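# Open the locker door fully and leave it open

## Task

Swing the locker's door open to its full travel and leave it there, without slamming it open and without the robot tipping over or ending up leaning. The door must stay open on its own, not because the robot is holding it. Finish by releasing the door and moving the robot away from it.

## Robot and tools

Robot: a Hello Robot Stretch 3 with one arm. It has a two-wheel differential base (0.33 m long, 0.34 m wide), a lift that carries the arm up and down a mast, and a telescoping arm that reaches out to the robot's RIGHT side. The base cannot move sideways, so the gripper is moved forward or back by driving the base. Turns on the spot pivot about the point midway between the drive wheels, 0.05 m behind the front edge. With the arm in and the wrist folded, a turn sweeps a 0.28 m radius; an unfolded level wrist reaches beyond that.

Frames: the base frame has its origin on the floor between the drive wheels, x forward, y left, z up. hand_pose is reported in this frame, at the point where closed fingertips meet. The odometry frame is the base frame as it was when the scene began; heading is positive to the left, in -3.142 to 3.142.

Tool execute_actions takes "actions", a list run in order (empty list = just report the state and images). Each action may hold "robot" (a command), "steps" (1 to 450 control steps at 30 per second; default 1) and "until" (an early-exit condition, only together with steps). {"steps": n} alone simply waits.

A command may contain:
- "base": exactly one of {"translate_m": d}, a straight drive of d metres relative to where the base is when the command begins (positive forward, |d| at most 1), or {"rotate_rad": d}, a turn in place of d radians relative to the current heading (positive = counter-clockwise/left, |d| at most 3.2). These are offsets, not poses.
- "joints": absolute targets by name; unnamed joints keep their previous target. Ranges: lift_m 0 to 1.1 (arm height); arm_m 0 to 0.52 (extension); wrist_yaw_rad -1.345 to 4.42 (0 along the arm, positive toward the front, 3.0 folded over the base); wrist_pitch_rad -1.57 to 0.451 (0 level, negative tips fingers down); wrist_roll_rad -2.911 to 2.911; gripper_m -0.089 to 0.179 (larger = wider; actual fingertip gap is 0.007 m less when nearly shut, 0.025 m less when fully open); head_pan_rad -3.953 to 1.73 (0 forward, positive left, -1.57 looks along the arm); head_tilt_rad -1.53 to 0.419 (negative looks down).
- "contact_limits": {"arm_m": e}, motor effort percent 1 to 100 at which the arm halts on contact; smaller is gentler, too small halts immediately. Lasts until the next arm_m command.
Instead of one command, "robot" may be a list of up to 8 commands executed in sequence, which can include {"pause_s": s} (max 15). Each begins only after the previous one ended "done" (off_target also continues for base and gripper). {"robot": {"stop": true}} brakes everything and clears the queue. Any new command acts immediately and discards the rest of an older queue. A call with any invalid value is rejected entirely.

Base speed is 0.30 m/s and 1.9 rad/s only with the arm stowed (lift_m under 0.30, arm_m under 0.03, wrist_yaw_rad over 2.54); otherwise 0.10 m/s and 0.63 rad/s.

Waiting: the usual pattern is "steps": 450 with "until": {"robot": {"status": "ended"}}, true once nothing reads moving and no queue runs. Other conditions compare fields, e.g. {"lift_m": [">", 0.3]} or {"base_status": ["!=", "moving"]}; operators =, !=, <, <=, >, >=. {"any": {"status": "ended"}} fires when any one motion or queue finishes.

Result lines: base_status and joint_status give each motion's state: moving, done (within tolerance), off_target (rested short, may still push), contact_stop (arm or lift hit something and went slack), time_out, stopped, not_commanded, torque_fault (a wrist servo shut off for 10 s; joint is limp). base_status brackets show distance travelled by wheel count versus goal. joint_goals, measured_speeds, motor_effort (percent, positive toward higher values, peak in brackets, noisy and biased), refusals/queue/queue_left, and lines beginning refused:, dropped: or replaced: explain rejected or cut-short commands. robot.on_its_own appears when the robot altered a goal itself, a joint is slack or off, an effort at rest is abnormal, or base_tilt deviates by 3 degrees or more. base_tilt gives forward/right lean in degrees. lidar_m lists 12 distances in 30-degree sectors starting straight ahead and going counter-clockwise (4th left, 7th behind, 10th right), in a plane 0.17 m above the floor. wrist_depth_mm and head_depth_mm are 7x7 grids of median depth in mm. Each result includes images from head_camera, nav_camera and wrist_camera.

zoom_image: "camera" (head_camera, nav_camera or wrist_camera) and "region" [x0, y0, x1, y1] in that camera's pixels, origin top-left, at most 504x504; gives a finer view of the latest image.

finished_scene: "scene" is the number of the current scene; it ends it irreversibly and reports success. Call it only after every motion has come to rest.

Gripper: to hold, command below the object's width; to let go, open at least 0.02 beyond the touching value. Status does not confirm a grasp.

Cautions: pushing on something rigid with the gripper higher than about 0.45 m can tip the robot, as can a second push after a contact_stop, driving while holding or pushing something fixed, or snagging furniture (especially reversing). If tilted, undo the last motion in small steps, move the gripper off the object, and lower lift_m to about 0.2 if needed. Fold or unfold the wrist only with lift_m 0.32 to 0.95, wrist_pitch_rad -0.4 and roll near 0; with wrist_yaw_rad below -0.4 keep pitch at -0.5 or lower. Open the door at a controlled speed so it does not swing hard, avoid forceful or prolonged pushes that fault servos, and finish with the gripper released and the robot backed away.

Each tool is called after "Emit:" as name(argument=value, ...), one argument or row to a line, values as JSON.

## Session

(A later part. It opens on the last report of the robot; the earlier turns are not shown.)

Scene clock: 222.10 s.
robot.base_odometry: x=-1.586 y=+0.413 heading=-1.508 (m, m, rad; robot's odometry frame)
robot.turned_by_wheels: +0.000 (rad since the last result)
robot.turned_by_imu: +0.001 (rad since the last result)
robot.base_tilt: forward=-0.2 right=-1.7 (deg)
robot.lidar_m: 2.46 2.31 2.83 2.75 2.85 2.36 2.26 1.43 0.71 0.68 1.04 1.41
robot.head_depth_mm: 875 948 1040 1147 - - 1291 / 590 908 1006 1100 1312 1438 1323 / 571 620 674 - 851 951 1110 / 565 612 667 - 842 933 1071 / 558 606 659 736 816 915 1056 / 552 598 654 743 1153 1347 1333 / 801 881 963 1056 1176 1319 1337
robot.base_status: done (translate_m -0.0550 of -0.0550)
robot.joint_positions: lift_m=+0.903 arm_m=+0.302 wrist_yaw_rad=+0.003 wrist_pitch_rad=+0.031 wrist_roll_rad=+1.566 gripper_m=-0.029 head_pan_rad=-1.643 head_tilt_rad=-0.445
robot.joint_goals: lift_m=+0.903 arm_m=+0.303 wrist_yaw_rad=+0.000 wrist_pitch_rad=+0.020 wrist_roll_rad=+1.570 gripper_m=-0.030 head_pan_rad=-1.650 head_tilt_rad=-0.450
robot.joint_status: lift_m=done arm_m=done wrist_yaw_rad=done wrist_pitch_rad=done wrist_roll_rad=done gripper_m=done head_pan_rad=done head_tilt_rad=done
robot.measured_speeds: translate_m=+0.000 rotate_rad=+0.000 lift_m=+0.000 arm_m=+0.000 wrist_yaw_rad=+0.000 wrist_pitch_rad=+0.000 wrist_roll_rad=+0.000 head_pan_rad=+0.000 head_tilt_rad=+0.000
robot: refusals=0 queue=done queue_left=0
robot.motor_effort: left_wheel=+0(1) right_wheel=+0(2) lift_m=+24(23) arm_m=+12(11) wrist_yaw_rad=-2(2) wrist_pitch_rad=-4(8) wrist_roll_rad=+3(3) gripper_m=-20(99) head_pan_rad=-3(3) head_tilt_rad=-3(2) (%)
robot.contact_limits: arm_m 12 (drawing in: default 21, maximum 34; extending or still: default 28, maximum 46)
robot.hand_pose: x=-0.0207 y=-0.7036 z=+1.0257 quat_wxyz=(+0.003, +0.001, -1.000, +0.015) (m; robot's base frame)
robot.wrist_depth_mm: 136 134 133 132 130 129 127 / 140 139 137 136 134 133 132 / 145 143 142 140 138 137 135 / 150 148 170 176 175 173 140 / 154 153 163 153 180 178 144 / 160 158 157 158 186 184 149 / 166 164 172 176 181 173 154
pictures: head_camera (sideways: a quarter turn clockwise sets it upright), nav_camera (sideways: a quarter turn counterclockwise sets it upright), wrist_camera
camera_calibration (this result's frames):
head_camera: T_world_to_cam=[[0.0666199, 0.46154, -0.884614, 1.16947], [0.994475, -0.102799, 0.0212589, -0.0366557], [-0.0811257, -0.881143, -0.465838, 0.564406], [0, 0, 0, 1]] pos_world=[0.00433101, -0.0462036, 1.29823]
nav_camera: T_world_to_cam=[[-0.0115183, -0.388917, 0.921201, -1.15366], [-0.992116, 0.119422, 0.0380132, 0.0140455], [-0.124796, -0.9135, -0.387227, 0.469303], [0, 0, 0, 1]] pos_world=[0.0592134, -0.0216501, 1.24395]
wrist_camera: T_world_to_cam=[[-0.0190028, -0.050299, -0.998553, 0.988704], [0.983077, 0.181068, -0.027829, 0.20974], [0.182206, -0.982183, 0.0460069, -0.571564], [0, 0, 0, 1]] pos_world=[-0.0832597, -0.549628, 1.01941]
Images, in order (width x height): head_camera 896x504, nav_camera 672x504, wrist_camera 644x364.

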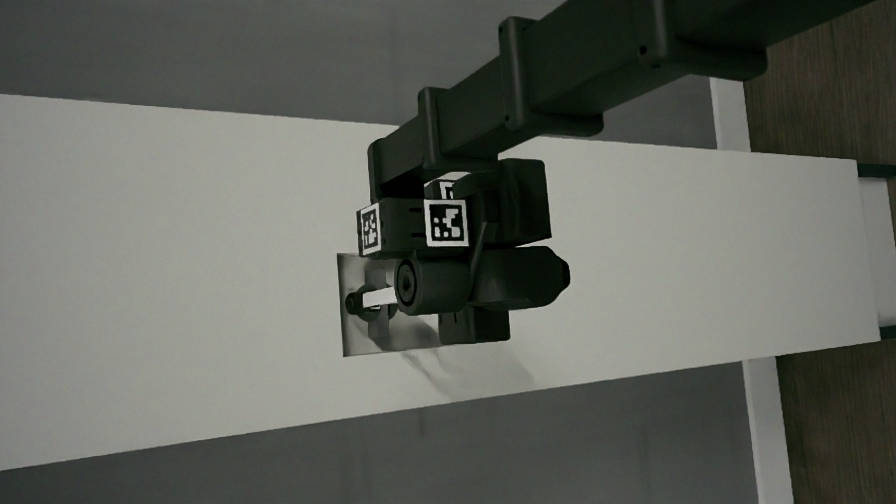

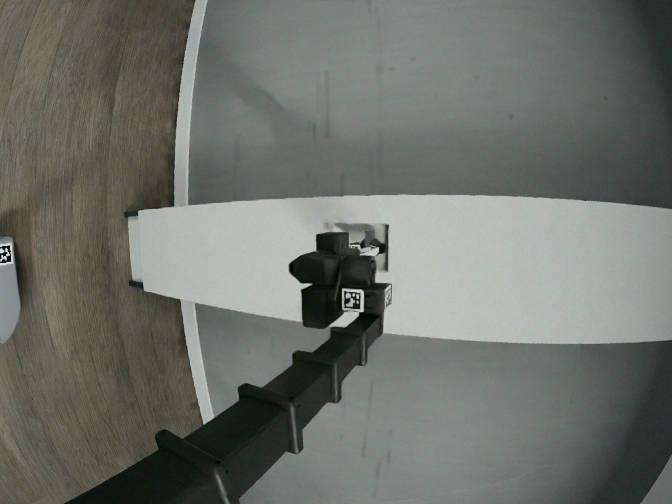

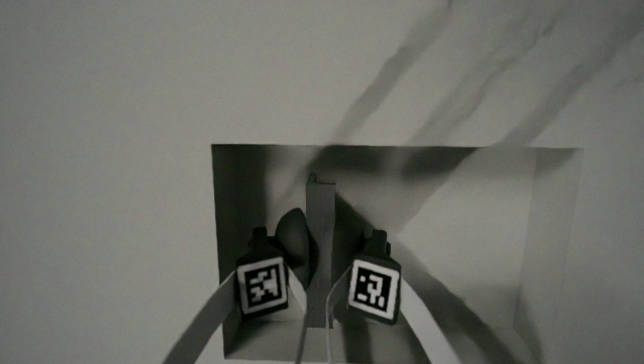

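Emit:
execute_actions(
  actions=[
    {"robot": {"joints": {"arm_m": 0.299, "lift_m": 0.913}, "contact_limits": {"arm_m": 12}}, "steps": 60, "until": {"robot": {"status": "ended"}}},
  ],
)

Scene clock: 228.73 s.
robot.base_odometry: x=-1.586 y=+0.413 heading=-1.508 (m, m, rad; robot's odometry frame)
robot.turned_by_wheels: +0.000 (rad since the last result)
robot.turned_by_imu: +0.001 (rad since the last result)
robot.base_tilt: forward=-0.2 right=-1.6 (deg)
robot.lidar_m: 2.47 2.31 2.83 2.74 2.85 2.35 2.27 1.43 0.71 0.68 1.04 1.42
robot.head_depth_mm: 871 946 1040 1138 - - 1287 / 587 648 1002 - 1297 1442 1321 / 568 617 671 - 847 947 1111 / 563 610 663 - 841 931 1065 / 555 603 655 732 814 915 1057 / 550 597 655 739 1158 1346 1332 / 796 880 960 1058 1171 1320 1332
robot.base_status: done (translate_m -0.0550 of -0.0550)
robot.joint_positions: lift_m=+0.913 arm_m=+0.299 wrist_yaw_rad=+0.002 wrist_pitch_rad=+0.013 wrist_roll_rad=+1.566 gripper_m=-0.029 head_pan_rad=-1.643 head_tilt_rad=-0.445
robot.joint_goals: lift_m=+0.913 arm_m=+0.299 wrist_yaw_rad=+0.000 wrist_pitch_rad=+0.020 wrist_roll_rad=+1.570 gripper_m=-0.030 head_pan_rad=-1.650 head_tilt_rad=-0.450
robot.joint_status: lift_m=done arm_m=done wrist_yaw_rad=done wrist_pitch_rad=done wrist_roll_rad=done gripper_m=done head_pan_rad=done head_tilt_rad=done
robot.measured_speeds: translate_m=+0.000 rotate_rad=+0.000 lift_m=+0.000 arm_m=+0.000 wrist_yaw_rad=+0.000 wrist_pitch_rad=+0.000 wrist_roll_rad=+0.000 head_pan_rad=+0.000 head_tilt_rad=+0.000
robot: refusals=0 queue=done queue_left=0
robot.motor_effort: left_wheel=+0(0) right_wheel=-1(2) lift_m=+41(39) arm_m=+1(10) wrist_yaw_rad=-2(2) wrist_pitch_rad=+2(4) wrist_roll_rad=+3(3) gripper_m=-18(20) head_pan_rad=-3(3) head_tilt_rad=-2(2) (%)
robot.contact_limits: arm_m 12 (drawing in: default 21, maximum 34; extending or still: default 28, maximum 46)
robot.hand_pose: x=-0.0208 y=-0.7004 z=+1.0305 quat_wxyz=(+0.003, +0.001, -1.000, +0.006) (m; robot's base frame)
robot.wrist_depth_mm: 135 134 133 133 132 131 131 / 139 138 138 137 136 135 135 / 143 143 142 141 140 139 139 / 148 147 161 177 177 176 144 / 153 153 158 154 182 180 148 / 159 158 157 158 188 187 153 / 164 163 165 181 181 175 157
pictures: head_camera (sideways: a quarter turn clockwise sets it upright), nav_camera (sideways: a quarter turn counterclockwise sets it upright), wrist_camera
camera_calibration (this result's frames):
head_camera: T_world_to_cam=[[0.0666191, 0.461542, -0.884614, 1.16947], [0.994475, -0.102797, 0.0212588, -0.0366557], [-0.081124, -0.881143, -0.46584, 0.564408], [0, 0, 0, 1]] pos_world=[0.0043311, -0.0462036, 1.29823]
nav_camera: T_world_to_cam=[[-0.0115177, -0.388919, 0.9212, -1.15366], [-0.992116, 0.11942, 0.0380133, 0.0140454], [-0.124794, -0.913499, -0.387228, 0.469304], [0, 0, 0, 1]] pos_world=[0.0592134, -0.0216499, 1.24395]
wrist_camera: T_world_to_cam=[[-0.0190651, -0.0322735, -0.999297, 1.00699], [0.983157, 0.181096, -0.0246059, 0.206106], [0.181763, -0.982936, 0.0282773, -0.550875], [0, 0, 0, 1]] pos_world=[-0.0833071, -0.546301, 1.02694]
Images, in order (width x height): head_camera 896x504, nav_camera 672x504, wrist_camera 644x364.

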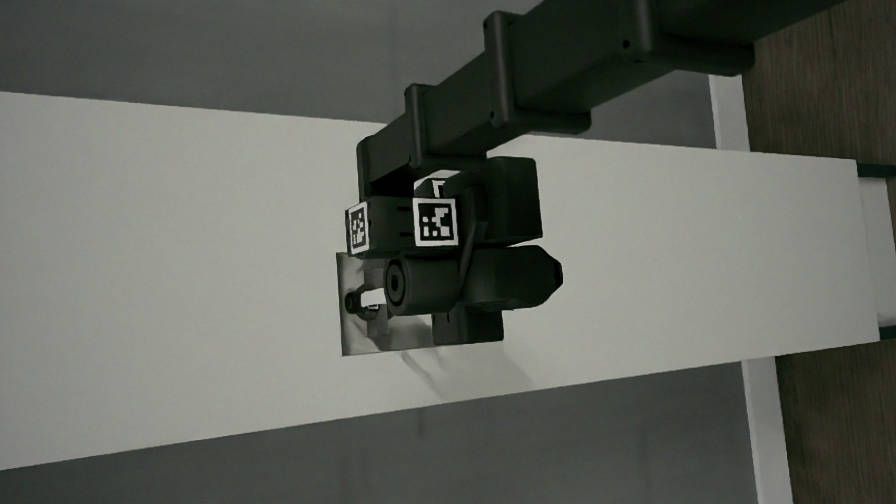

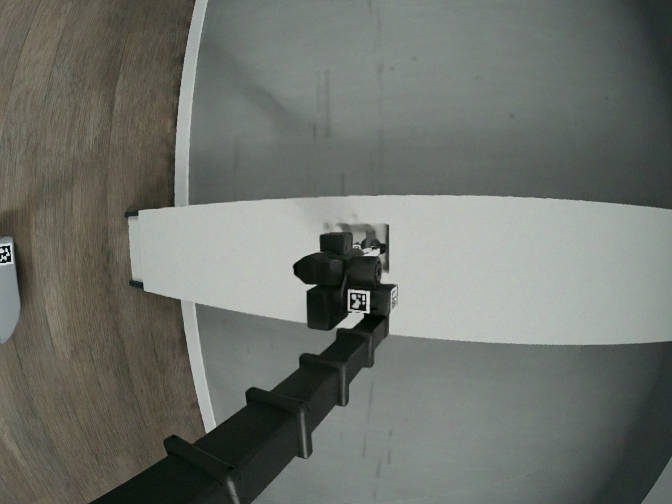

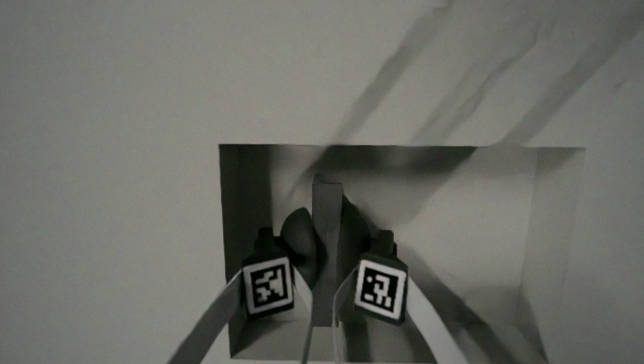

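Emit:
execute_actions(
  actions=[
    {"robot": {"joints": {"arm_m": 0.265}, "contact_limits": {"arm_m": 12}}, "steps": 90, "until": {"robot": {"status": "ended"}}},
  ],
)

Scene clock: 235.13 s.
robot.base_odometry: x=-1.586 y=+0.413 heading=-1.508 (m, m, rad; robot's odometry frame)
robot.turned_by_wheels: +0.000 (rad since the last result)
robot.turned_by_imu: +0.001 (rad since the last result)
robot.base_tilt: forward=-0.1 right=-1.6 (deg)
robot.lidar_m: 2.47 2.31 2.83 2.74 2.85 2.36 2.27 1.42 0.71 0.68 1.04 1.42
robot.head_depth_mm: 869 946 1039 1145 - - 1290 / 587 645 998 - 1284 1443 1316 / 567 616 676 - 859 949 1113 / 562 608 665 - 848 932 1070 / 555 601 656 737 818 913 1061 / 548 594 653 739 1155 1344 1335 / 795 879 962 1056 1173 1318 1339
robot.base_status: done (translate_m -0.0550 of -0.0550)
robot.joint_positions: lift_m=+0.913 arm_m=+0.265 wrist_yaw_rad=+0.002 wrist_pitch_rad=-0.003 wrist_roll_rad=+1.566 gripper_m=-0.029 head_pan_rad=-1.643 head_tilt_rad=-0.445
robot.joint_goals: lift_m=+0.913 arm_m=+0.265 wrist_yaw_rad=+0.000 wrist_pitch_rad=+0.020 wrist_roll_rad=+1.570 gripper_m=-0.030 head_pan_rad=-1.650 head_tilt_rad=-0.450
robot.joint_status: lift_m=done arm_m=done wrist_yaw_rad=done wrist_pitch_rad=done wrist_roll_rad=done gripper_m=done head_pan_rad=done head_tilt_rad=done
robot.measured_speeds: translate_m=+0.000 rotate_rad=+0.000 lift_m=+0.000 arm_m=+0.000 wrist_yaw_rad=+0.000 wrist_pitch_rad=+0.000 wrist_roll_rad=+0.000 head_pan_rad=+0.000 head_tilt_rad=+0.000
robot: refusals=0 queue=done queue_left=0
robot.motor_effort: left_wheel=+0(0) right_wheel=-1(2) lift_m=+40(41) arm_m=-3(10) wrist_yaw_rad=-1(3) wrist_pitch_rad=+8(22) wrist_roll_rad=+3(3) gripper_m=-12(22) head_pan_rad=-3(3) head_tilt_rad=-3(3) (%)
robot.contact_limits: arm_m 12 (drawing in: default 21, maximum 34; extending or still: default 28, maximum 46)
robot.hand_pose: x=-0.0209 y=-0.6664 z=+1.0262 quat_wxyz=(+0.003, +0.001, -1.000, -0.002) (m; robot's base frame)
robot.wrist_depth_mm: 164 164 164 164 164 164 163 / 169 169 168 169 169 168 168 / 174 174 174 174 174 173 172 / 180 179 181 210 212 194 179 / 185 185 187 216 219 194 184 / 192 191 192 - 223 193 190 / 198 199 197 199 198 197 197
pictures: head_camera (sideways: a quarter turn clockwise sets it upright), nav_camera (sideways: a quarter turn counterclockwise sets it upright), wrist_camera
camera_calibration (this result's frames):
head_camera: T_world_to_cam=[[0.0666322, 0.461717, -0.884521, 1.16935], [0.994475, -0.102802, 0.0212527, -0.0366477], [-0.081118, -0.88105, -0.466016, 0.564637], [0, 0, 0, 1]] pos_world=[0.00433111, -0.0462029, 1.29822]
nav_camera: T_world_to_cam=[[-0.0115313, -0.389102, 0.921122, -1.15356], [-0.992116, 0.119413, 0.0380227, 0.0140331], [-0.124789, -0.913422, -0.387411, 0.469543], [0, 0, 0, 1]] pos_world=[0.0592142, -0.0216384, 1.24395]
wrist_camera: T_world_to_cam=[[-0.0187633, -0.0155154, -0.999704, 1.01542], [0.983244, 0.181051, -0.0212643, 0.196501], [0.181327, -0.983351, 0.0118583, -0.500771], [0, 0, 0, 1]] pos_world=[-0.0833521, -0.512256, 1.02523]
Images, in order (width x height): head_camera 896x504, nav_camera 672x504, wrist_camera 644x364.

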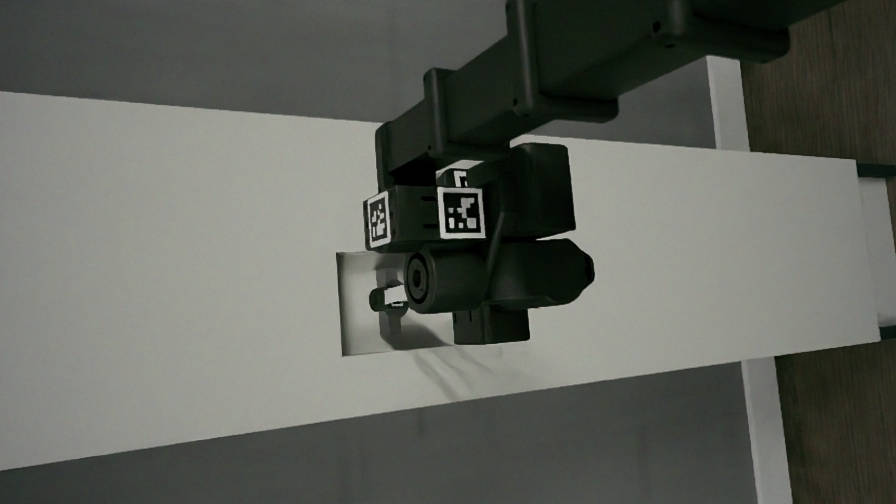

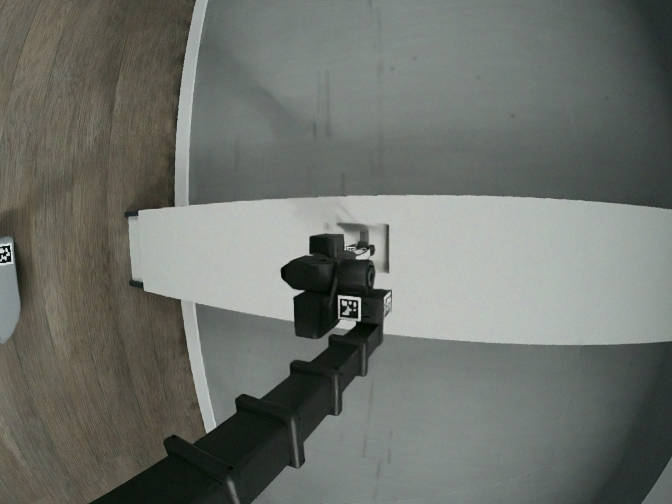

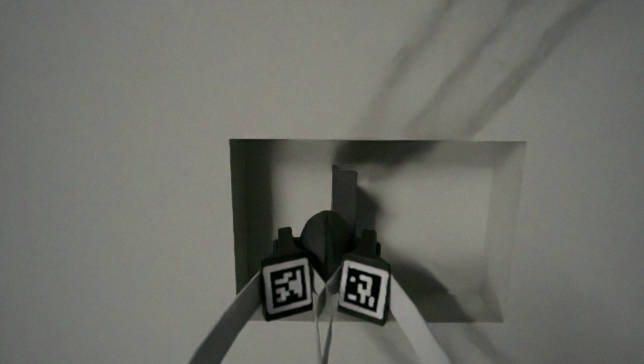

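Emit:
execute_actions(
  actions=[
    {"robot": {"joints": {"gripper_m": 0.047, "lift_m": 0.903}}, "steps": 90, "until": {"robot": {"status": "ended"}}},
    {"robot": {"joints": {"arm_m": 0.298}, "contact_limits": {"arm_m": 12}}, "steps": 90, "until": {"robot": {"status": "ended"}}},
    {"robot": {"joints": {"gripper_m": -0.05}}, "steps": 90, "until": {"robot": {"status": "ended"}}},
    {"robot": {"joints": {"lift_m": 0.930}}, "steps": 90, "until": {"robot": {"status": "ended"}}},
  ],
)

Scene clock: 250.27 s.
robot.base_odometry: x=-1.586 y=+0.413 heading=-1.508 (m, m, rad; robot's odometry frame)
robot.turned_by_wheels: +0.000 (rad since the last result)
robot.turned_by_imu: +0.002 (rad since the last result)
robot.base_tilt: forward=-0.1 right=-1.5 (deg)
robot.lidar_m: 2.47 2.32 2.83 2.75 2.84 2.36 2.27 1.43 0.71 0.68 1.04 1.42
robot.head_depth_mm: 869 943 1037 1118 - 1455 1319 / 584 646 1002 - 1303 1437 1321 / 566 615 661 - 834 948 1113 / 560 608 655 - 829 927 1070 / 554 600 654 730 808 916 1058 / 548 593 650 737 1154 1342 1333 / 794 878 955 1057 1178 1317 1330
robot.base_status: done (translate_m -0.0550 of -0.0550)
robot.joint_positions: lift_m=+0.929 arm_m=+0.298 wrist_yaw_rad=+0.002 wrist_pitch_rad=-0.073 wrist_roll_rad=+1.566 gripper_m=-0.045 head_pan_rad=-1.643 head_tilt_rad=-0.445
robot.joint_goals: lift_m=+0.930 arm_m=+0.298 wrist_yaw_rad=+0.000 wrist_pitch_rad=+0.020 wrist_roll_rad=+1.570 gripper_m=-0.047 head_pan_rad=-1.650 head_tilt_rad=-0.450
robot.joint_status: lift_m=done arm_m=done wrist_yaw_rad=done wrist_pitch_rad=done wrist_roll_rad=done gripper_m=done head_pan_rad=done head_tilt_rad=done
robot.measured_speeds: translate_m=+0.000 rotate_rad=+0.000 lift_m=+0.000 arm_m=+0.000 wrist_yaw_rad=+0.000 wrist_pitch_rad=+0.000 wrist_roll_rad=+0.000 head_pan_rad=+0.000 head_tilt_rad=+0.000
robot: refusals=0 queue=done queue_left=0
robot.motor_effort: left_wheel=+1(0) right_wheel=-2(2) lift_m=+49(52) arm_m=-4(2) wrist_yaw_rad=-1(2) wrist_pitch_rad=+32(33) wrist_roll_rad=+3(3) gripper_m=-31(100) head_pan_rad=-2(3) head_tilt_rad=-2(2) (%)
robot.contact_limits: arm_m 12 (drawing in: default 21, maximum 34; extending or still: default 28, maximum 46)
robot.hand_pose: x=-0.0208 y=-0.6971 z=+1.0250 quat_wxyz=(+0.003, +0.001, -0.999, -0.037) (m; robot's base frame)
robot.wrist_depth_mm: 128 130 132 135 136 139 142 / 131 134 136 138 141 144 147 / 135 137 140 142 145 148 152 / 139 141 175 179 183 184 156 / 143 146 180 156 190 184 162 / 148 151 169 160 196 184 168 / 152 155 171 181 174 173 174
pictures: head_camera (sideways: a quarter turn clockwise sets it upright), nav_camera (sideways: a quarter turn counterclockwise sets it upright), wrist_camera
camera_calibration (this result's frames):
head_camera: T_world_to_cam=[[0.0666318, 0.461717, -0.884521, 1.16935], [0.994475, -0.102801, 0.0212527, -0.0366477], [-0.0811172, -0.88105, -0.466016, 0.564637], [0, 0, 0, 1]] pos_world=[0.00433115, -0.0462029, 1.29822]
nav_camera: T_world_to_cam=[[-0.0115309, -0.389102, 0.921123, -1.15356], [-0.992116, 0.119412, 0.0380227, 0.0140331], [-0.124788, -0.913422, -0.387411, 0.469543], [0, 0, 0, 1]] pos_world=[0.0592143, -0.0216384, 1.24395]
wrist_camera: T_world_to_cam=[[-0.0189252, 0.0544812, -0.998335, 1.06114], [0.983124, 0.182735, -0.00866463, 0.190137], [0.181959, -0.981651, -0.05702, -0.459195], [0, 0, 0, 1]] pos_world=[-0.0832911, -0.543326, 1.03483]
Images, in order (width x height): head_camera 896x504, nav_camera 672x504, wrist_camera 644x364.

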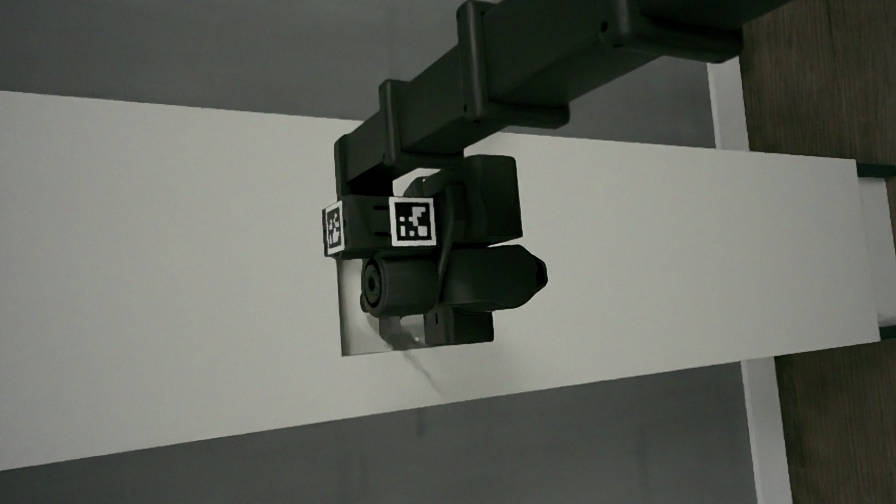

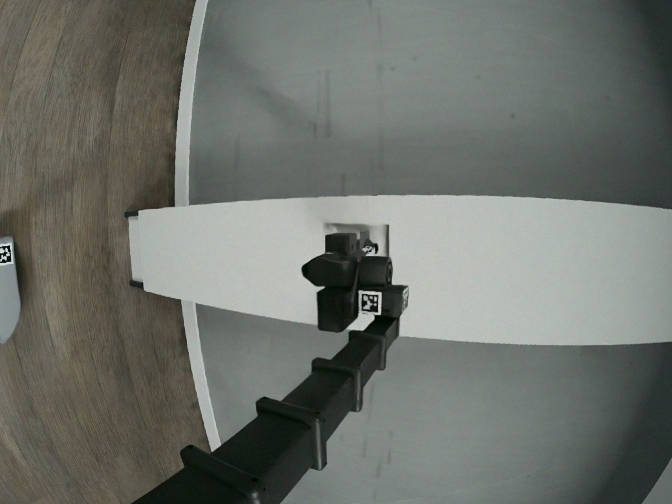

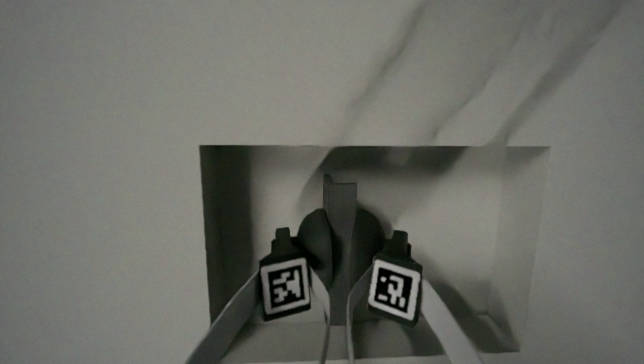

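Emit:
execute_actions(
  actions=[
    {"robot": {"joints": {"wrist_pitch_rad": 0.10}}, "steps": 30, "until": {"robot": {"status": "ended"}}},
  ],
)

Scene clock: 264.73 s.
robot.base_odometry: x=-1.586 y=+0.413 heading=-1.508 (m, m, rad; robot's odometry frame)
robot.turned_by_wheels: +0.000 (rad since the last result)
robot.turned_by_imu: +0.001 (rad since the last result)
robot.base_tilt: forward=-0.2 right=-1.6 (deg)
robot.lidar_m: 2.46 2.32 2.84 2.74 2.85 2.35 2.27 1.42 0.71 0.68 1.03 1.41
robot.head_depth_mm: 868 946 1040 1122 - 1459 1320 / 584 646 999 - 1302 1446 1324 / 566 616 661 - 838 947 1111 / 561 609 657 - 831 930 1071 / 553 601 652 731 808 913 1055 / 548 594 652 739 1153 1341 1330 / 796 878 957 1058 1172 1318 1335
robot.base_status: done (translate_m -0.0550 of -0.0550)
robot.joint_positions: lift_m=+0.929 arm_m=+0.298 wrist_yaw_rad=+0.002 wrist_pitch_rad=-0.027 wrist_roll_rad=+1.566 gripper_m=-0.033 head_pan_rad=-1.643 head_tilt_rad=-0.445
robot.joint_goals: lift_m=+0.930 arm_m=+0.298 wrist_yaw_rad=+0.000 wrist_pitch_rad=+0.100 wrist_roll_rad=+1.570 gripper_m=-0.034 head_pan_rad=-1.650 head_tilt_rad=-0.450
robot.joint_status: lift_m=done arm_m=done wrist_yaw_rad=done wrist_pitch_rad=off_target wrist_roll_rad=done gripper_m=done head_pan_rad=done head_tilt_rad=done
robot.measured_speeds: translate_m=+0.000 rotate_rad=+0.000 lift_m=+0.000 arm_m=+0.000 wrist_yaw_rad=+0.000 wrist_pitch_rad=+0.000 wrist_roll_rad=+0.000 head_pan_rad=+0.000 head_tilt_rad=+0.000
robot: refusals=0 queue=dropped queue_left=0
robot.on_its_own: gripper_m is held at -0.034, not at your -0.050, by its stall guard, which is not easing now; wrist_pitch_rad is at rest, and its effort (+44) is outside its rest range (-20 to +32)
robot.motor_effort: left_wheel=+0(1) right_wheel=-2(2) lift_m=+49(48) arm_m=-3(5) wrist_yaw_rad=-1(1) wrist_pitch_rad=+44(45) wrist_roll_rad=+3(3) gripper_m=-26(31) head_pan_rad=-3(2) head_tilt_rad=-3(2) (%)
robot.contact_limits: arm_m 12 (drawing in: default 21, maximum 34; extending or still: default 28, maximum 46)
robot.hand_pose: x=-0.0209 y=-0.6988 z=+1.0368 quat_wxyz=(+0.003, +0.001, -1.000, -0.014) (m; robot's base frame)
robot.wrist_depth_mm: 131 132 133 134 134 135 136 / 135 136 136 137 138 139 140 / 139 139 140 142 143 144 145 / 143 144 148 178 180 180 151 / 148 149 152 154 185 185 155 / 153 153 155 159 192 192 160 / 158 158 165 181 174 180 165
pictures: head_camera (sideways: a quarter turn clockwise sets it upright), nav_camera (sideways: a quarter turn counterclockwise sets it upright), wrist_camera
camera_calibration (this result's frames):
head_camera: T_world_to_cam=[[0.0666318, 0.461717, -0.884521, 1.16935], [0.994475, -0.102801, 0.0212527, -0.0366477], [-0.0811172, -0.88105, -0.466016, 0.564637], [0, 0, 0, 1]] pos_world=[0.00433115, -0.0462029, 1.29822]
nav_camera: T_world_to_cam=[[-0.0115309, -0.389102, 0.921122, -1.15356], [-0.992116, 0.119412, 0.0380227, 0.0140331], [-0.124788, -0.913422, -0.387411, 0.469543], [0, 0, 0, 1]] pos_world=[0.0592143, -0.0216383, 1.24395]
wrist_camera: T_world_to_cam=[[-0.0188118, 0.00827771, -0.999789, 1.04221], [0.983241, 0.181519, -0.0169975, 0.198486], [0.18134, -0.983353, -0.0115537, -0.508448], [0, 0, 0, 1]] pos_world=[-0.083352, -0.54464, 1.03949]
Images, in order (width x height): head_camera 896x504, nav_camera 672x504, wrist_camera 644x364.

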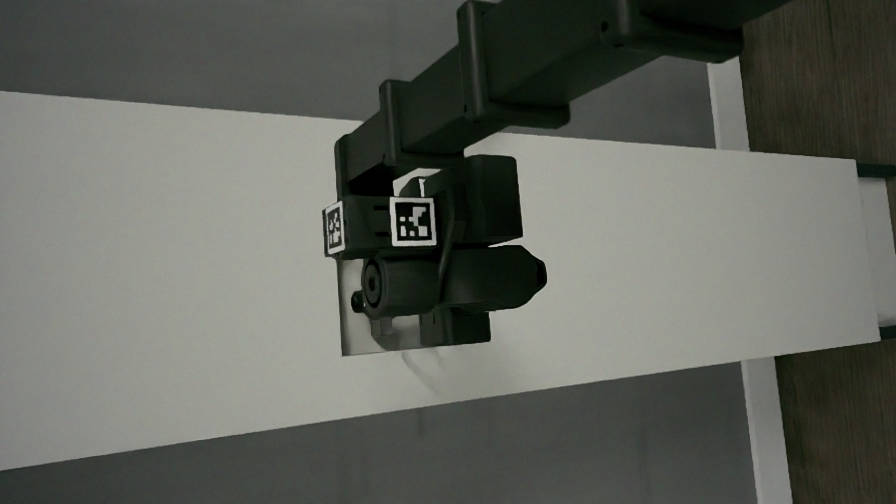

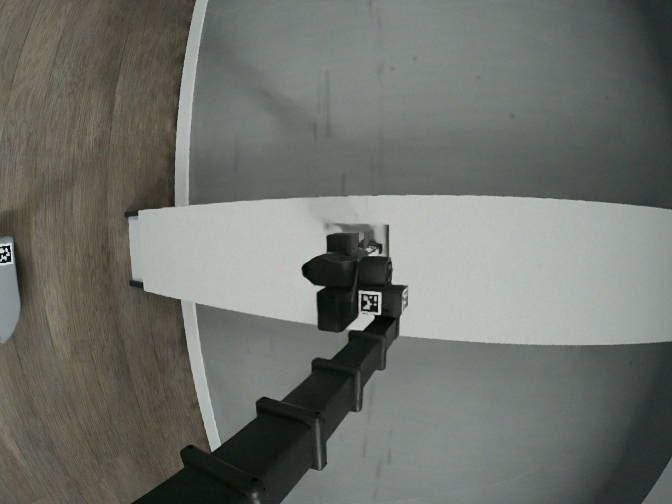

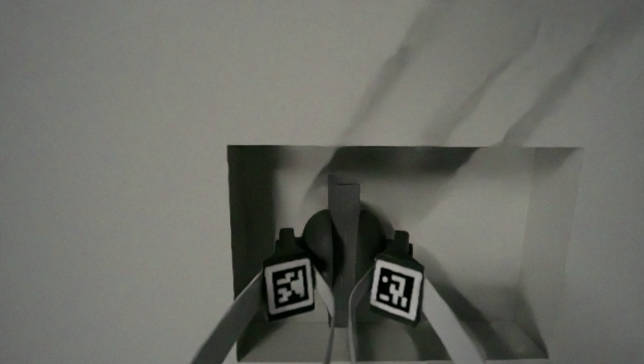

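Emit:
execute_actions(
  actions=[
    {"robot": {"joints": {"wrist_pitch_rad": 0.19, "gripper_m": -0.049}}, "steps": 20},
    {"robot": {"joints": {"arm_m": 0.275}, "contact_limits": {"arm_m": 12}}, "steps": 40, "until": {"robot": {"arm_m": ["<", 0.283]}}},
  ],
)

Scene clock: 271.00 s.
robot.base_odometry: x=-1.586 y=+0.413 heading=-1.508 (m, m, rad; robot's odometry frame)
robot.turned_by_wheels: +0.000 (rad since the last result)
robot.turned_by_imu: +0.001 (rad since the last result)
robot.base_tilt: forward=-0.1 right=-1.5 (deg)
robot.lidar_m: 2.47 2.31 2.83 2.74 2.85 2.36 2.27 1.43 0.71 0.66 1.04 1.41
robot.head_depth_mm: 868 945 1041 1127 - 1457 1317 / 582 646 1000 - 1293 1441 1325 / 562 610 659 - 836 943 1106 / 551 598 644 - 821 915 1048 / 542 586 639 711 791 884 1029 / 531 575 629 707 1154 1338 1332 / 786 874 961 1052 1173 1323 1337
robot.base_status: done (translate_m -0.0550 of -0.0550)
robot.joint_positions: lift_m=+0.929 arm_m=+0.282 wrist_yaw_rad=+0.000 wrist_pitch_rad=+0.017 wrist_roll_rad=+1.566 gripper_m=-0.045 head_pan_rad=-1.643 head_tilt_rad=-0.445
robot.joint_goals: lift_m=+0.930 arm_m=+0.275 wrist_yaw_rad=+0.000 wrist_pitch_rad=+0.190 wrist_roll_rad=+1.570 gripper_m=-0.046 head_pan_rad=-1.650 head_tilt_rad=-0.450
robot.joint_status: lift_m=done arm_m=moving wrist_yaw_rad=done wrist_pitch_rad=off_target wrist_roll_rad=done gripper_m=done head_pan_rad=done head_tilt_rad=done
robot.measured_speeds: translate_m=+0.000 rotate_rad=-0.001 lift_m=+0.000 arm_m=-0.046 wrist_yaw_rad=-0.010 wrist_pitch_rad=+0.000 wrist_roll_rad=+0.000 head_pan_rad=+0.000 head_tilt_rad=+0.000
robot: refusals=0 queue=running queue_left=0
robot.motor_effort: left_wheel=-1(0) right_wheel=+0(2) lift_m=+50(48) arm_m=-2(5) wrist_yaw_rad=+0(1) wrist_pitch_rad=+60(61) wrist_roll_rad=+3(3) gripper_m=-33(90) head_pan_rad=-2(4) head_tilt_rad=-2(2) (%)
robot.contact_limits: arm_m 12 (drawing in: default 21, maximum 34; extending or still: default 28, maximum 46)
robot.hand_pose: x=-0.0214 y=-0.6836 z=+1.0482 quat_wxyz=(+0.003, +0.000, -1.000, +0.008) (m; robot's base frame)
robot.wrist_depth_mm: 143 143 142 141 141 141 139 / 145 145 144 144 143 143 142 / 148 148 147 147 146 146 145 / 150 150 151 181 181 180 151 / 154 153 153 169 183 183 152 / 157 156 156 - - 186 154 / 160 160 160 175 180 185 157
pictures: head_camera (sideways: a quarter turn clockwise sets it upright), nav_camera (sideways: a quarter turn counterclockwise sets it upright), wrist_camera
camera_calibration (this result's frames):
head_camera: T_world_to_cam=[[0.0666322, 0.461719, -0.88452, 1.16935], [0.994475, -0.102802, 0.0212526, -0.0366476], [-0.0811176, -0.881049, -0.466018, 0.56464], [0, 0, 0, 1]] pos_world=[0.00433113, -0.0462029, 1.29822]
nav_camera: T_world_to_cam=[[-0.0115313, -0.389104, 0.921122, -1.15356], [-0.992116, 0.119413, 0.0380228, 0.014033], [-0.124789, -0.913421, -0.387413, 0.469545], [0, 0, 0, 1]] pos_world=[0.0592142, -0.0216383, 1.24395]
wrist_camera: T_world_to_cam=[[-0.0188061, -0.0362676, -0.999165, 1.02239], [0.98357, 0.178789, -0.0250022, 0.202911], [0.179546, -0.983219, 0.0323094, -0.539209], [0, 0, 0, 1]] pos_world=[-0.0835369, -0.529359, 1.04403]
Images, in order (width x height): head_camera 896x504, nav_camera 672x504, wrist_camera 644x364.

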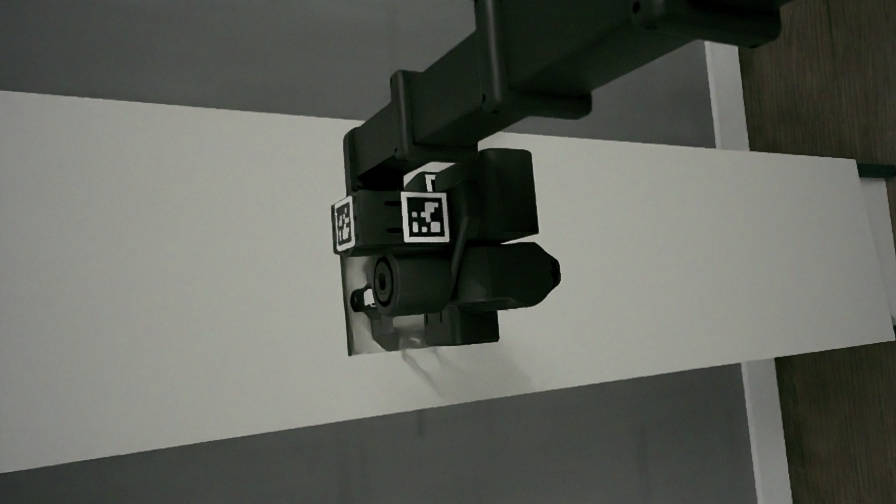

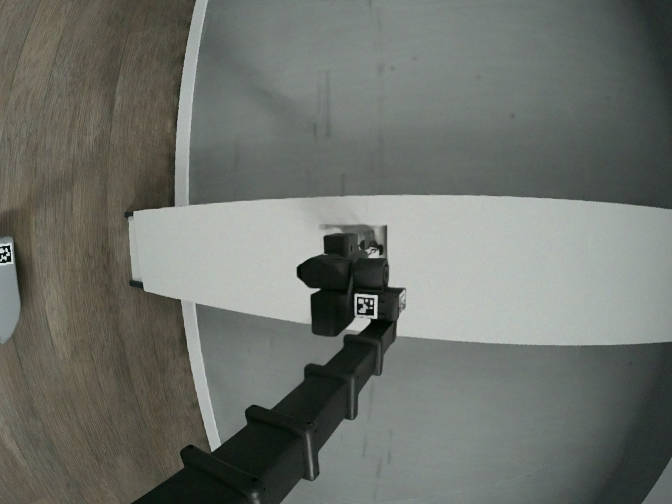

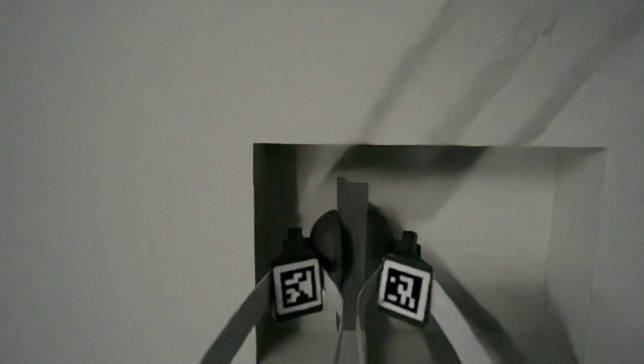

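The door is moving. Pull a bit further, then immediately relieve the wrist load.

Emit:
execute_actions(
  actions=[
    {"robot": {"joints": {"arm_m": 0.255}, "contact_limits": {"arm_m": 12}}, "steps": 30, "until": {"robot": {"arm_m": ["<", 0.262]}}},
    {"robot": {"joints": {"wrist_pitch_rad": 0.02, "lift_m": 0.905}}, "steps": 60, "until": {"robot": {"status": "ended"}}},
  ],
)

Scene clock: 275.97 s.
robot.base_odometry: x=-1.586 y=+0.413 heading=-1.508 (m, m, rad; robot's odometry frame)
robot.turned_by_wheels: +0.000 (rad since the last result)
robot.turned_by_imu: +0.001 (rad since the last result)
robot.base_tilt: forward=-0.1 right=-1.6 (deg)
robot.lidar_m: 2.47 2.32 2.83 2.74 2.85 2.35 2.27 1.42 0.71 0.63 1.04 1.41
robot.head_depth_mm: 868 947 1038 1148 - - 1319 / 579 645 997 1103 1307 1443 1316 / 554 603 661 - 851 932 1090 / 536 581 635 - 815 884 1014 / 520 562 612 682 757 841 969 / 506 545 595 667 1152 1343 1324 / 786 875 957 1054 1172 1320 1335
robot.base_status: done (translate_m -0.0550 of -0.0550)
robot.joint_positions: lift_m=+0.905 arm_m=+0.255 wrist_yaw_rad=-0.014 wrist_pitch_rad=-0.010 wrist_roll_rad=+1.566 gripper_m=-0.036 head_pan_rad=-1.643 head_tilt_rad=-0.445
robot.joint_goals: lift_m=+0.905 arm_m=+0.255 wrist_yaw_rad=+0.000 wrist_pitch_rad=+0.020 wrist_roll_rad=+1.570 gripper_m=-0.037 head_pan_rad=-1.650 head_tilt_rad=-0.450
robot.joint_status: lift_m=done arm_m=done wrist_yaw_rad=done wrist_pitch_rad=done wrist_roll_rad=done gripper_m=done head_pan_rad=done head_tilt_rad=done
robot.measured_speeds: translate_m=+0.000 rotate_rad=+0.000 lift_m=+0.000 arm_m=+0.000 wrist_yaw_rad=+0.000 wrist_pitch_rad=+0.000 wrist_roll_rad=+0.000 head_pan_rad=+0.000 head_tilt_rad=+0.000
robot: refusals=0 queue=done queue_left=0
robot.on_its_own: gripper_m is held at -0.037, not at your -0.049, by its stall guard, which is not easing now
robot.motor_effort: left_wheel=-3(3) right_wheel=+5(6) lift_m=+24(48) arm_m=-4(5) wrist_yaw_rad=+10(10) wrist_pitch_rad=+11(59) wrist_roll_rad=+3(3) gripper_m=-21(33) head_pan_rad=-3(3) head_tilt_rad=-2(2) (%)
robot.contact_limits: arm_m 12 (drawing in: default 21, maximum 34; extending or still: default 28, maximum 46)
robot.hand_pose: x=-0.0250 y=-0.6562 z=+1.0170 quat_wxyz=(+0.003, -0.007, -1.000, -0.006) (m; robot's base frame)
robot.wrist_depth_mm: 160 159 159 160 160 160 160 / 159 159 159 159 159 160 159 / 158 158 158 159 159 159 159 / 157 158 190 189 191 177 159 / 157 157 188 160 189 176 158 / 156 156 166 159 189 176 157 / 156 156 176 188 188 167 157
pictures: head_camera (sideways: a quarter turn clockwise sets it upright), nav_camera (sideways: a quarter turn counterclockwise sets it upright), wrist_camera
camera_calibration (this result's frames):
head_camera: T_world_to_cam=[[0.066632, 0.461719, -0.88452, 1.16935], [0.994475, -0.102802, 0.0212526, -0.0366476], [-0.0811173, -0.881049, -0.466018, 0.56464], [0, 0, 0, 1]] pos_world=[0.00433114, -0.0462029, 1.29822]
nav_camera: T_world_to_cam=[[-0.0115311, -0.389104, 0.921122, -1.15356], [-0.992116, 0.119413, 0.0380228, 0.014033], [-0.124788, -0.913421, -0.387413, 0.469546], [0, 0, 0, 1]] pos_world=[0.0592143, -0.0216382, 1.24395]
wrist_camera: T_world_to_cam=[[-0.0189216, -0.00815437, -0.999788, 1.01118], [0.986013, 0.165461, -0.0200104, 0.187045], [0.165589, -0.986183, 0.00490954, -0.48508], [0, 0, 0, 1]] pos_world=[-0.0849721, -0.50108, 1.01709]
Images, in order (width x height): head_camera 896x504, nav_camera 672x504, wrist_camera 644x364.

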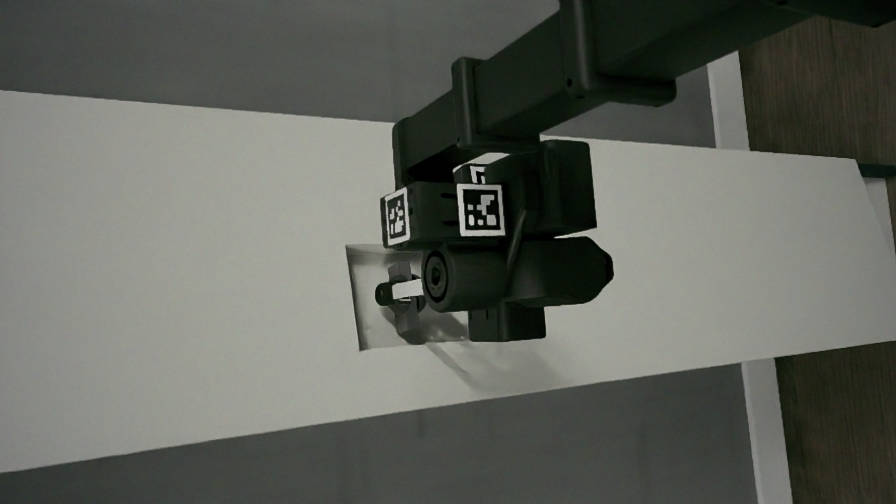

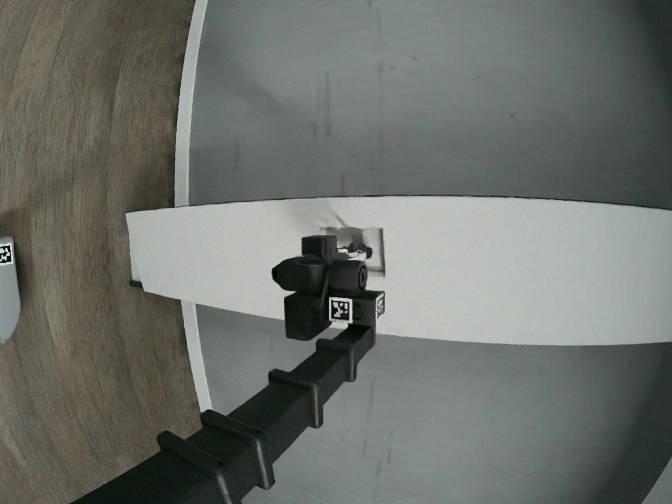

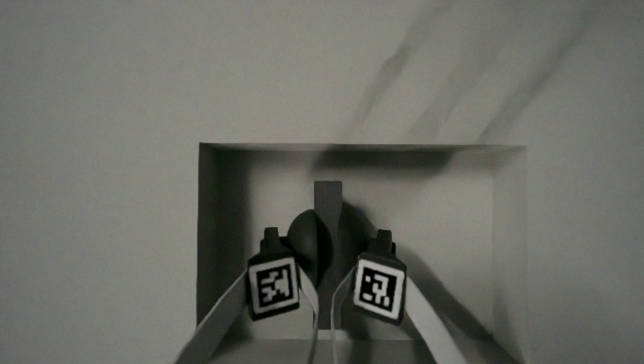

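Emit:
execute_actions(
  actions=[
    {"robot": {"joints": {"gripper_m": -0.045}}, "steps": 8},
    {"robot": {"base": {"translate_m": -0.04}, "joints": {"arm_m": 0.175}, "contact_limits": {"arm_m": 12}}, "steps": 120, "until": {"robot": {"status": "ended"}}},
  ],
)

Scene clock: 319.27 s.
robot.base_odometry: x=-1.588 y=+0.453 heading=-1.508 (m, m, rad; robot's odometry frame)
robot.turned_by_wheels: +0.000 (rad since the last result)
robot.turned_by_imu: +0.001 (rad since the last result)
robot.base_tilt: forward=-0.1 right=-1.6 (deg)
robot.lidar_m: 2.51 2.35 2.83 2.75 2.84 2.31 2.23 1.42 1.04 0.51 1.04 1.41
robot.head_depth_mm: 868 946 1039 1148 - - 1283 / 859 935 1025 1111 - 1456 1316 / 542 590 650 708 - 989 1197 / 493 534 584 644 - 833 918 / 454 488 529 601 628 701 793 / 420 449 485 536 777 1269 1303 / 406 604 930 1051 1174 1318 1338
robot.base_status: done (translate_m -0.0400 of -0.0400)
robot.joint_positions: lift_m=+0.905 arm_m=+0.175 wrist_yaw_rad=-0.020 wrist_pitch_rad=-0.010 wrist_roll_rad=+1.566 gripper_m=-0.038 head_pan_rad=-1.643 head_tilt_rad=-0.445
robot.joint_goals: lift_m=+0.905 arm_m=+0.175 wrist_yaw_rad=+0.000 wrist_pitch_rad=+0.020 wrist_roll_rad=+1.570 gripper_m=-0.039 head_pan_rad=-1.650 head_tilt_rad=-0.450
robot.joint_status: lift_m=done arm_m=done wrist_yaw_rad=done wrist_pitch_rad=done wrist_roll_rad=done gripper_m=done head_pan_rad=done head_tilt_rad=done
robot.measured_speeds: translate_m=+0.000 rotate_rad=+0.000 lift_m=+0.000 arm_m=+0.000 wrist_yaw_rad=+0.000 wrist_pitch_rad=+0.000 wrist_roll_rad=+0.000 head_pan_rad=+0.000 head_tilt_rad=+0.000
robot: refusals=0 queue=done queue_left=0
robot.on_its_own: gripper_m is held at -0.039, not at your -0.045, by its stall guard, which is not easing now; wrist_yaw_rad is at rest, and its effort (+15) is outside its rest range (-12 to +12)
robot.motor_effort: left_wheel=-3(9) right_wheel=+5(15) lift_m=+25(25) arm_m=-5(8) wrist_yaw_rad=+15(30) wrist_pitch_rad=+10(10) wrist_roll_rad=+3(2) gripper_m=-19(69) head_pan_rad=-2(3) head_tilt_rad=-3(2) (%)
robot.contact_limits: arm_m 12 (drawing in: default 21, maximum 34; extending or still: default 28, maximum 46)
robot.hand_pose: x=-0.0264 y=-0.5764 z=+1.0171 quat_wxyz=(+0.003, -0.010, -1.000, -0.005) (m; robot's base frame)
robot.wrist_depth_mm: 237 237 239 239 239 241 241 / 216 216 215 218 218 219 219 / 197 198 199 199 199 200 201 / 183 183 190 206 206 190 185 / 170 170 198 207 204 177 172 / 158 159 175 - 190 176 161 / 149 149 176 177 178 174 150
pictures: head_camera (sideways: a quarter turn clockwise sets it upright), nav_camera (sideways: a quarter turn counterclockwise sets it upright), wrist_camera
camera_calibration (this result's frames):
head_camera: T_world_to_cam=[[0.0666321, 0.461719, -0.88452, 1.16935], [0.994475, -0.102802, 0.0212526, -0.0366476], [-0.0811174, -0.881049, -0.466018, 0.56464], [0, 0, 0, 1]] pos_world=[0.00433114, -0.0462029, 1.29822]
nav_camera: T_world_to_cam=[[-0.0115312, -0.389104, 0.921122, -1.15356], [-0.992116, 0.119413, 0.0380228, 0.014033], [-0.124788, -0.913421, -0.387413, 0.469545], [0, 0, 0, 1]] pos_world=[0.0592143, -0.0216383, 1.24395]
wrist_camera: T_world_to_cam=[[-0.0189798, -0.00883748, -0.999781, 1.0116], [0.98689, 0.160132, -0.0201505, 0.172291], [0.160275, -0.987056, 0.00568237, -0.407539], [0, 0, 0, 1]] pos_world=[-0.0855147, -0.420913, 1.01716]
Images, in order (width x height): head_camera 896x504, nav_camera 672x504, wrist_camera 644x364.

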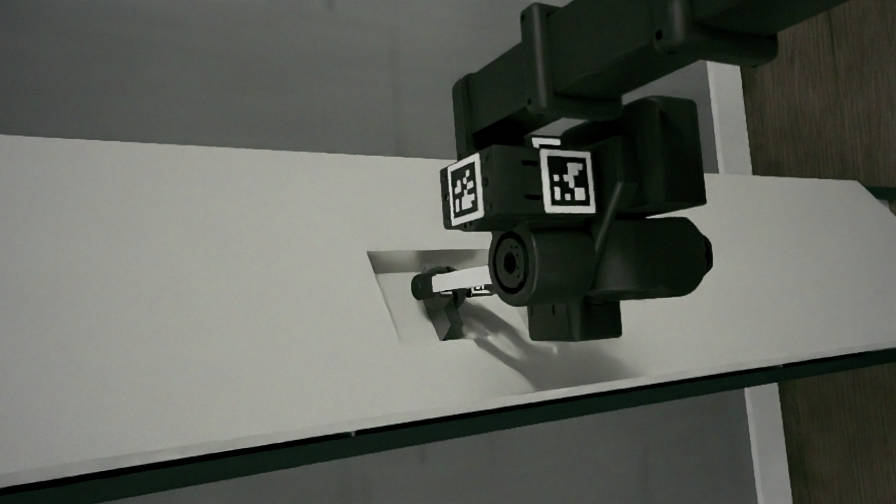

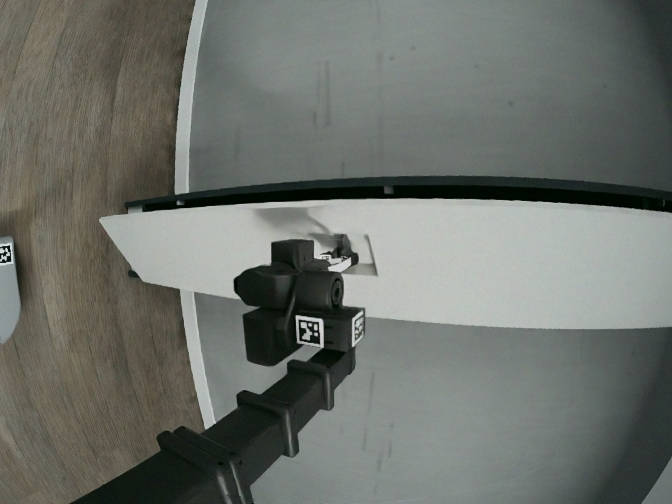

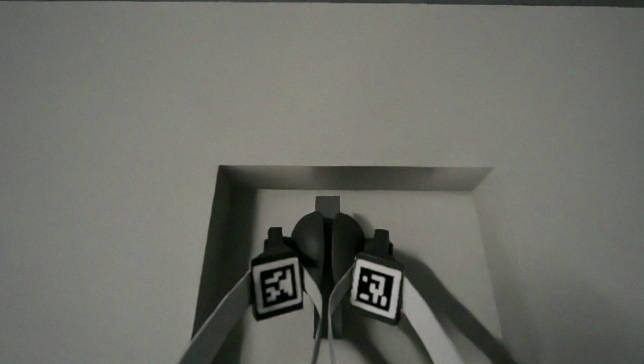

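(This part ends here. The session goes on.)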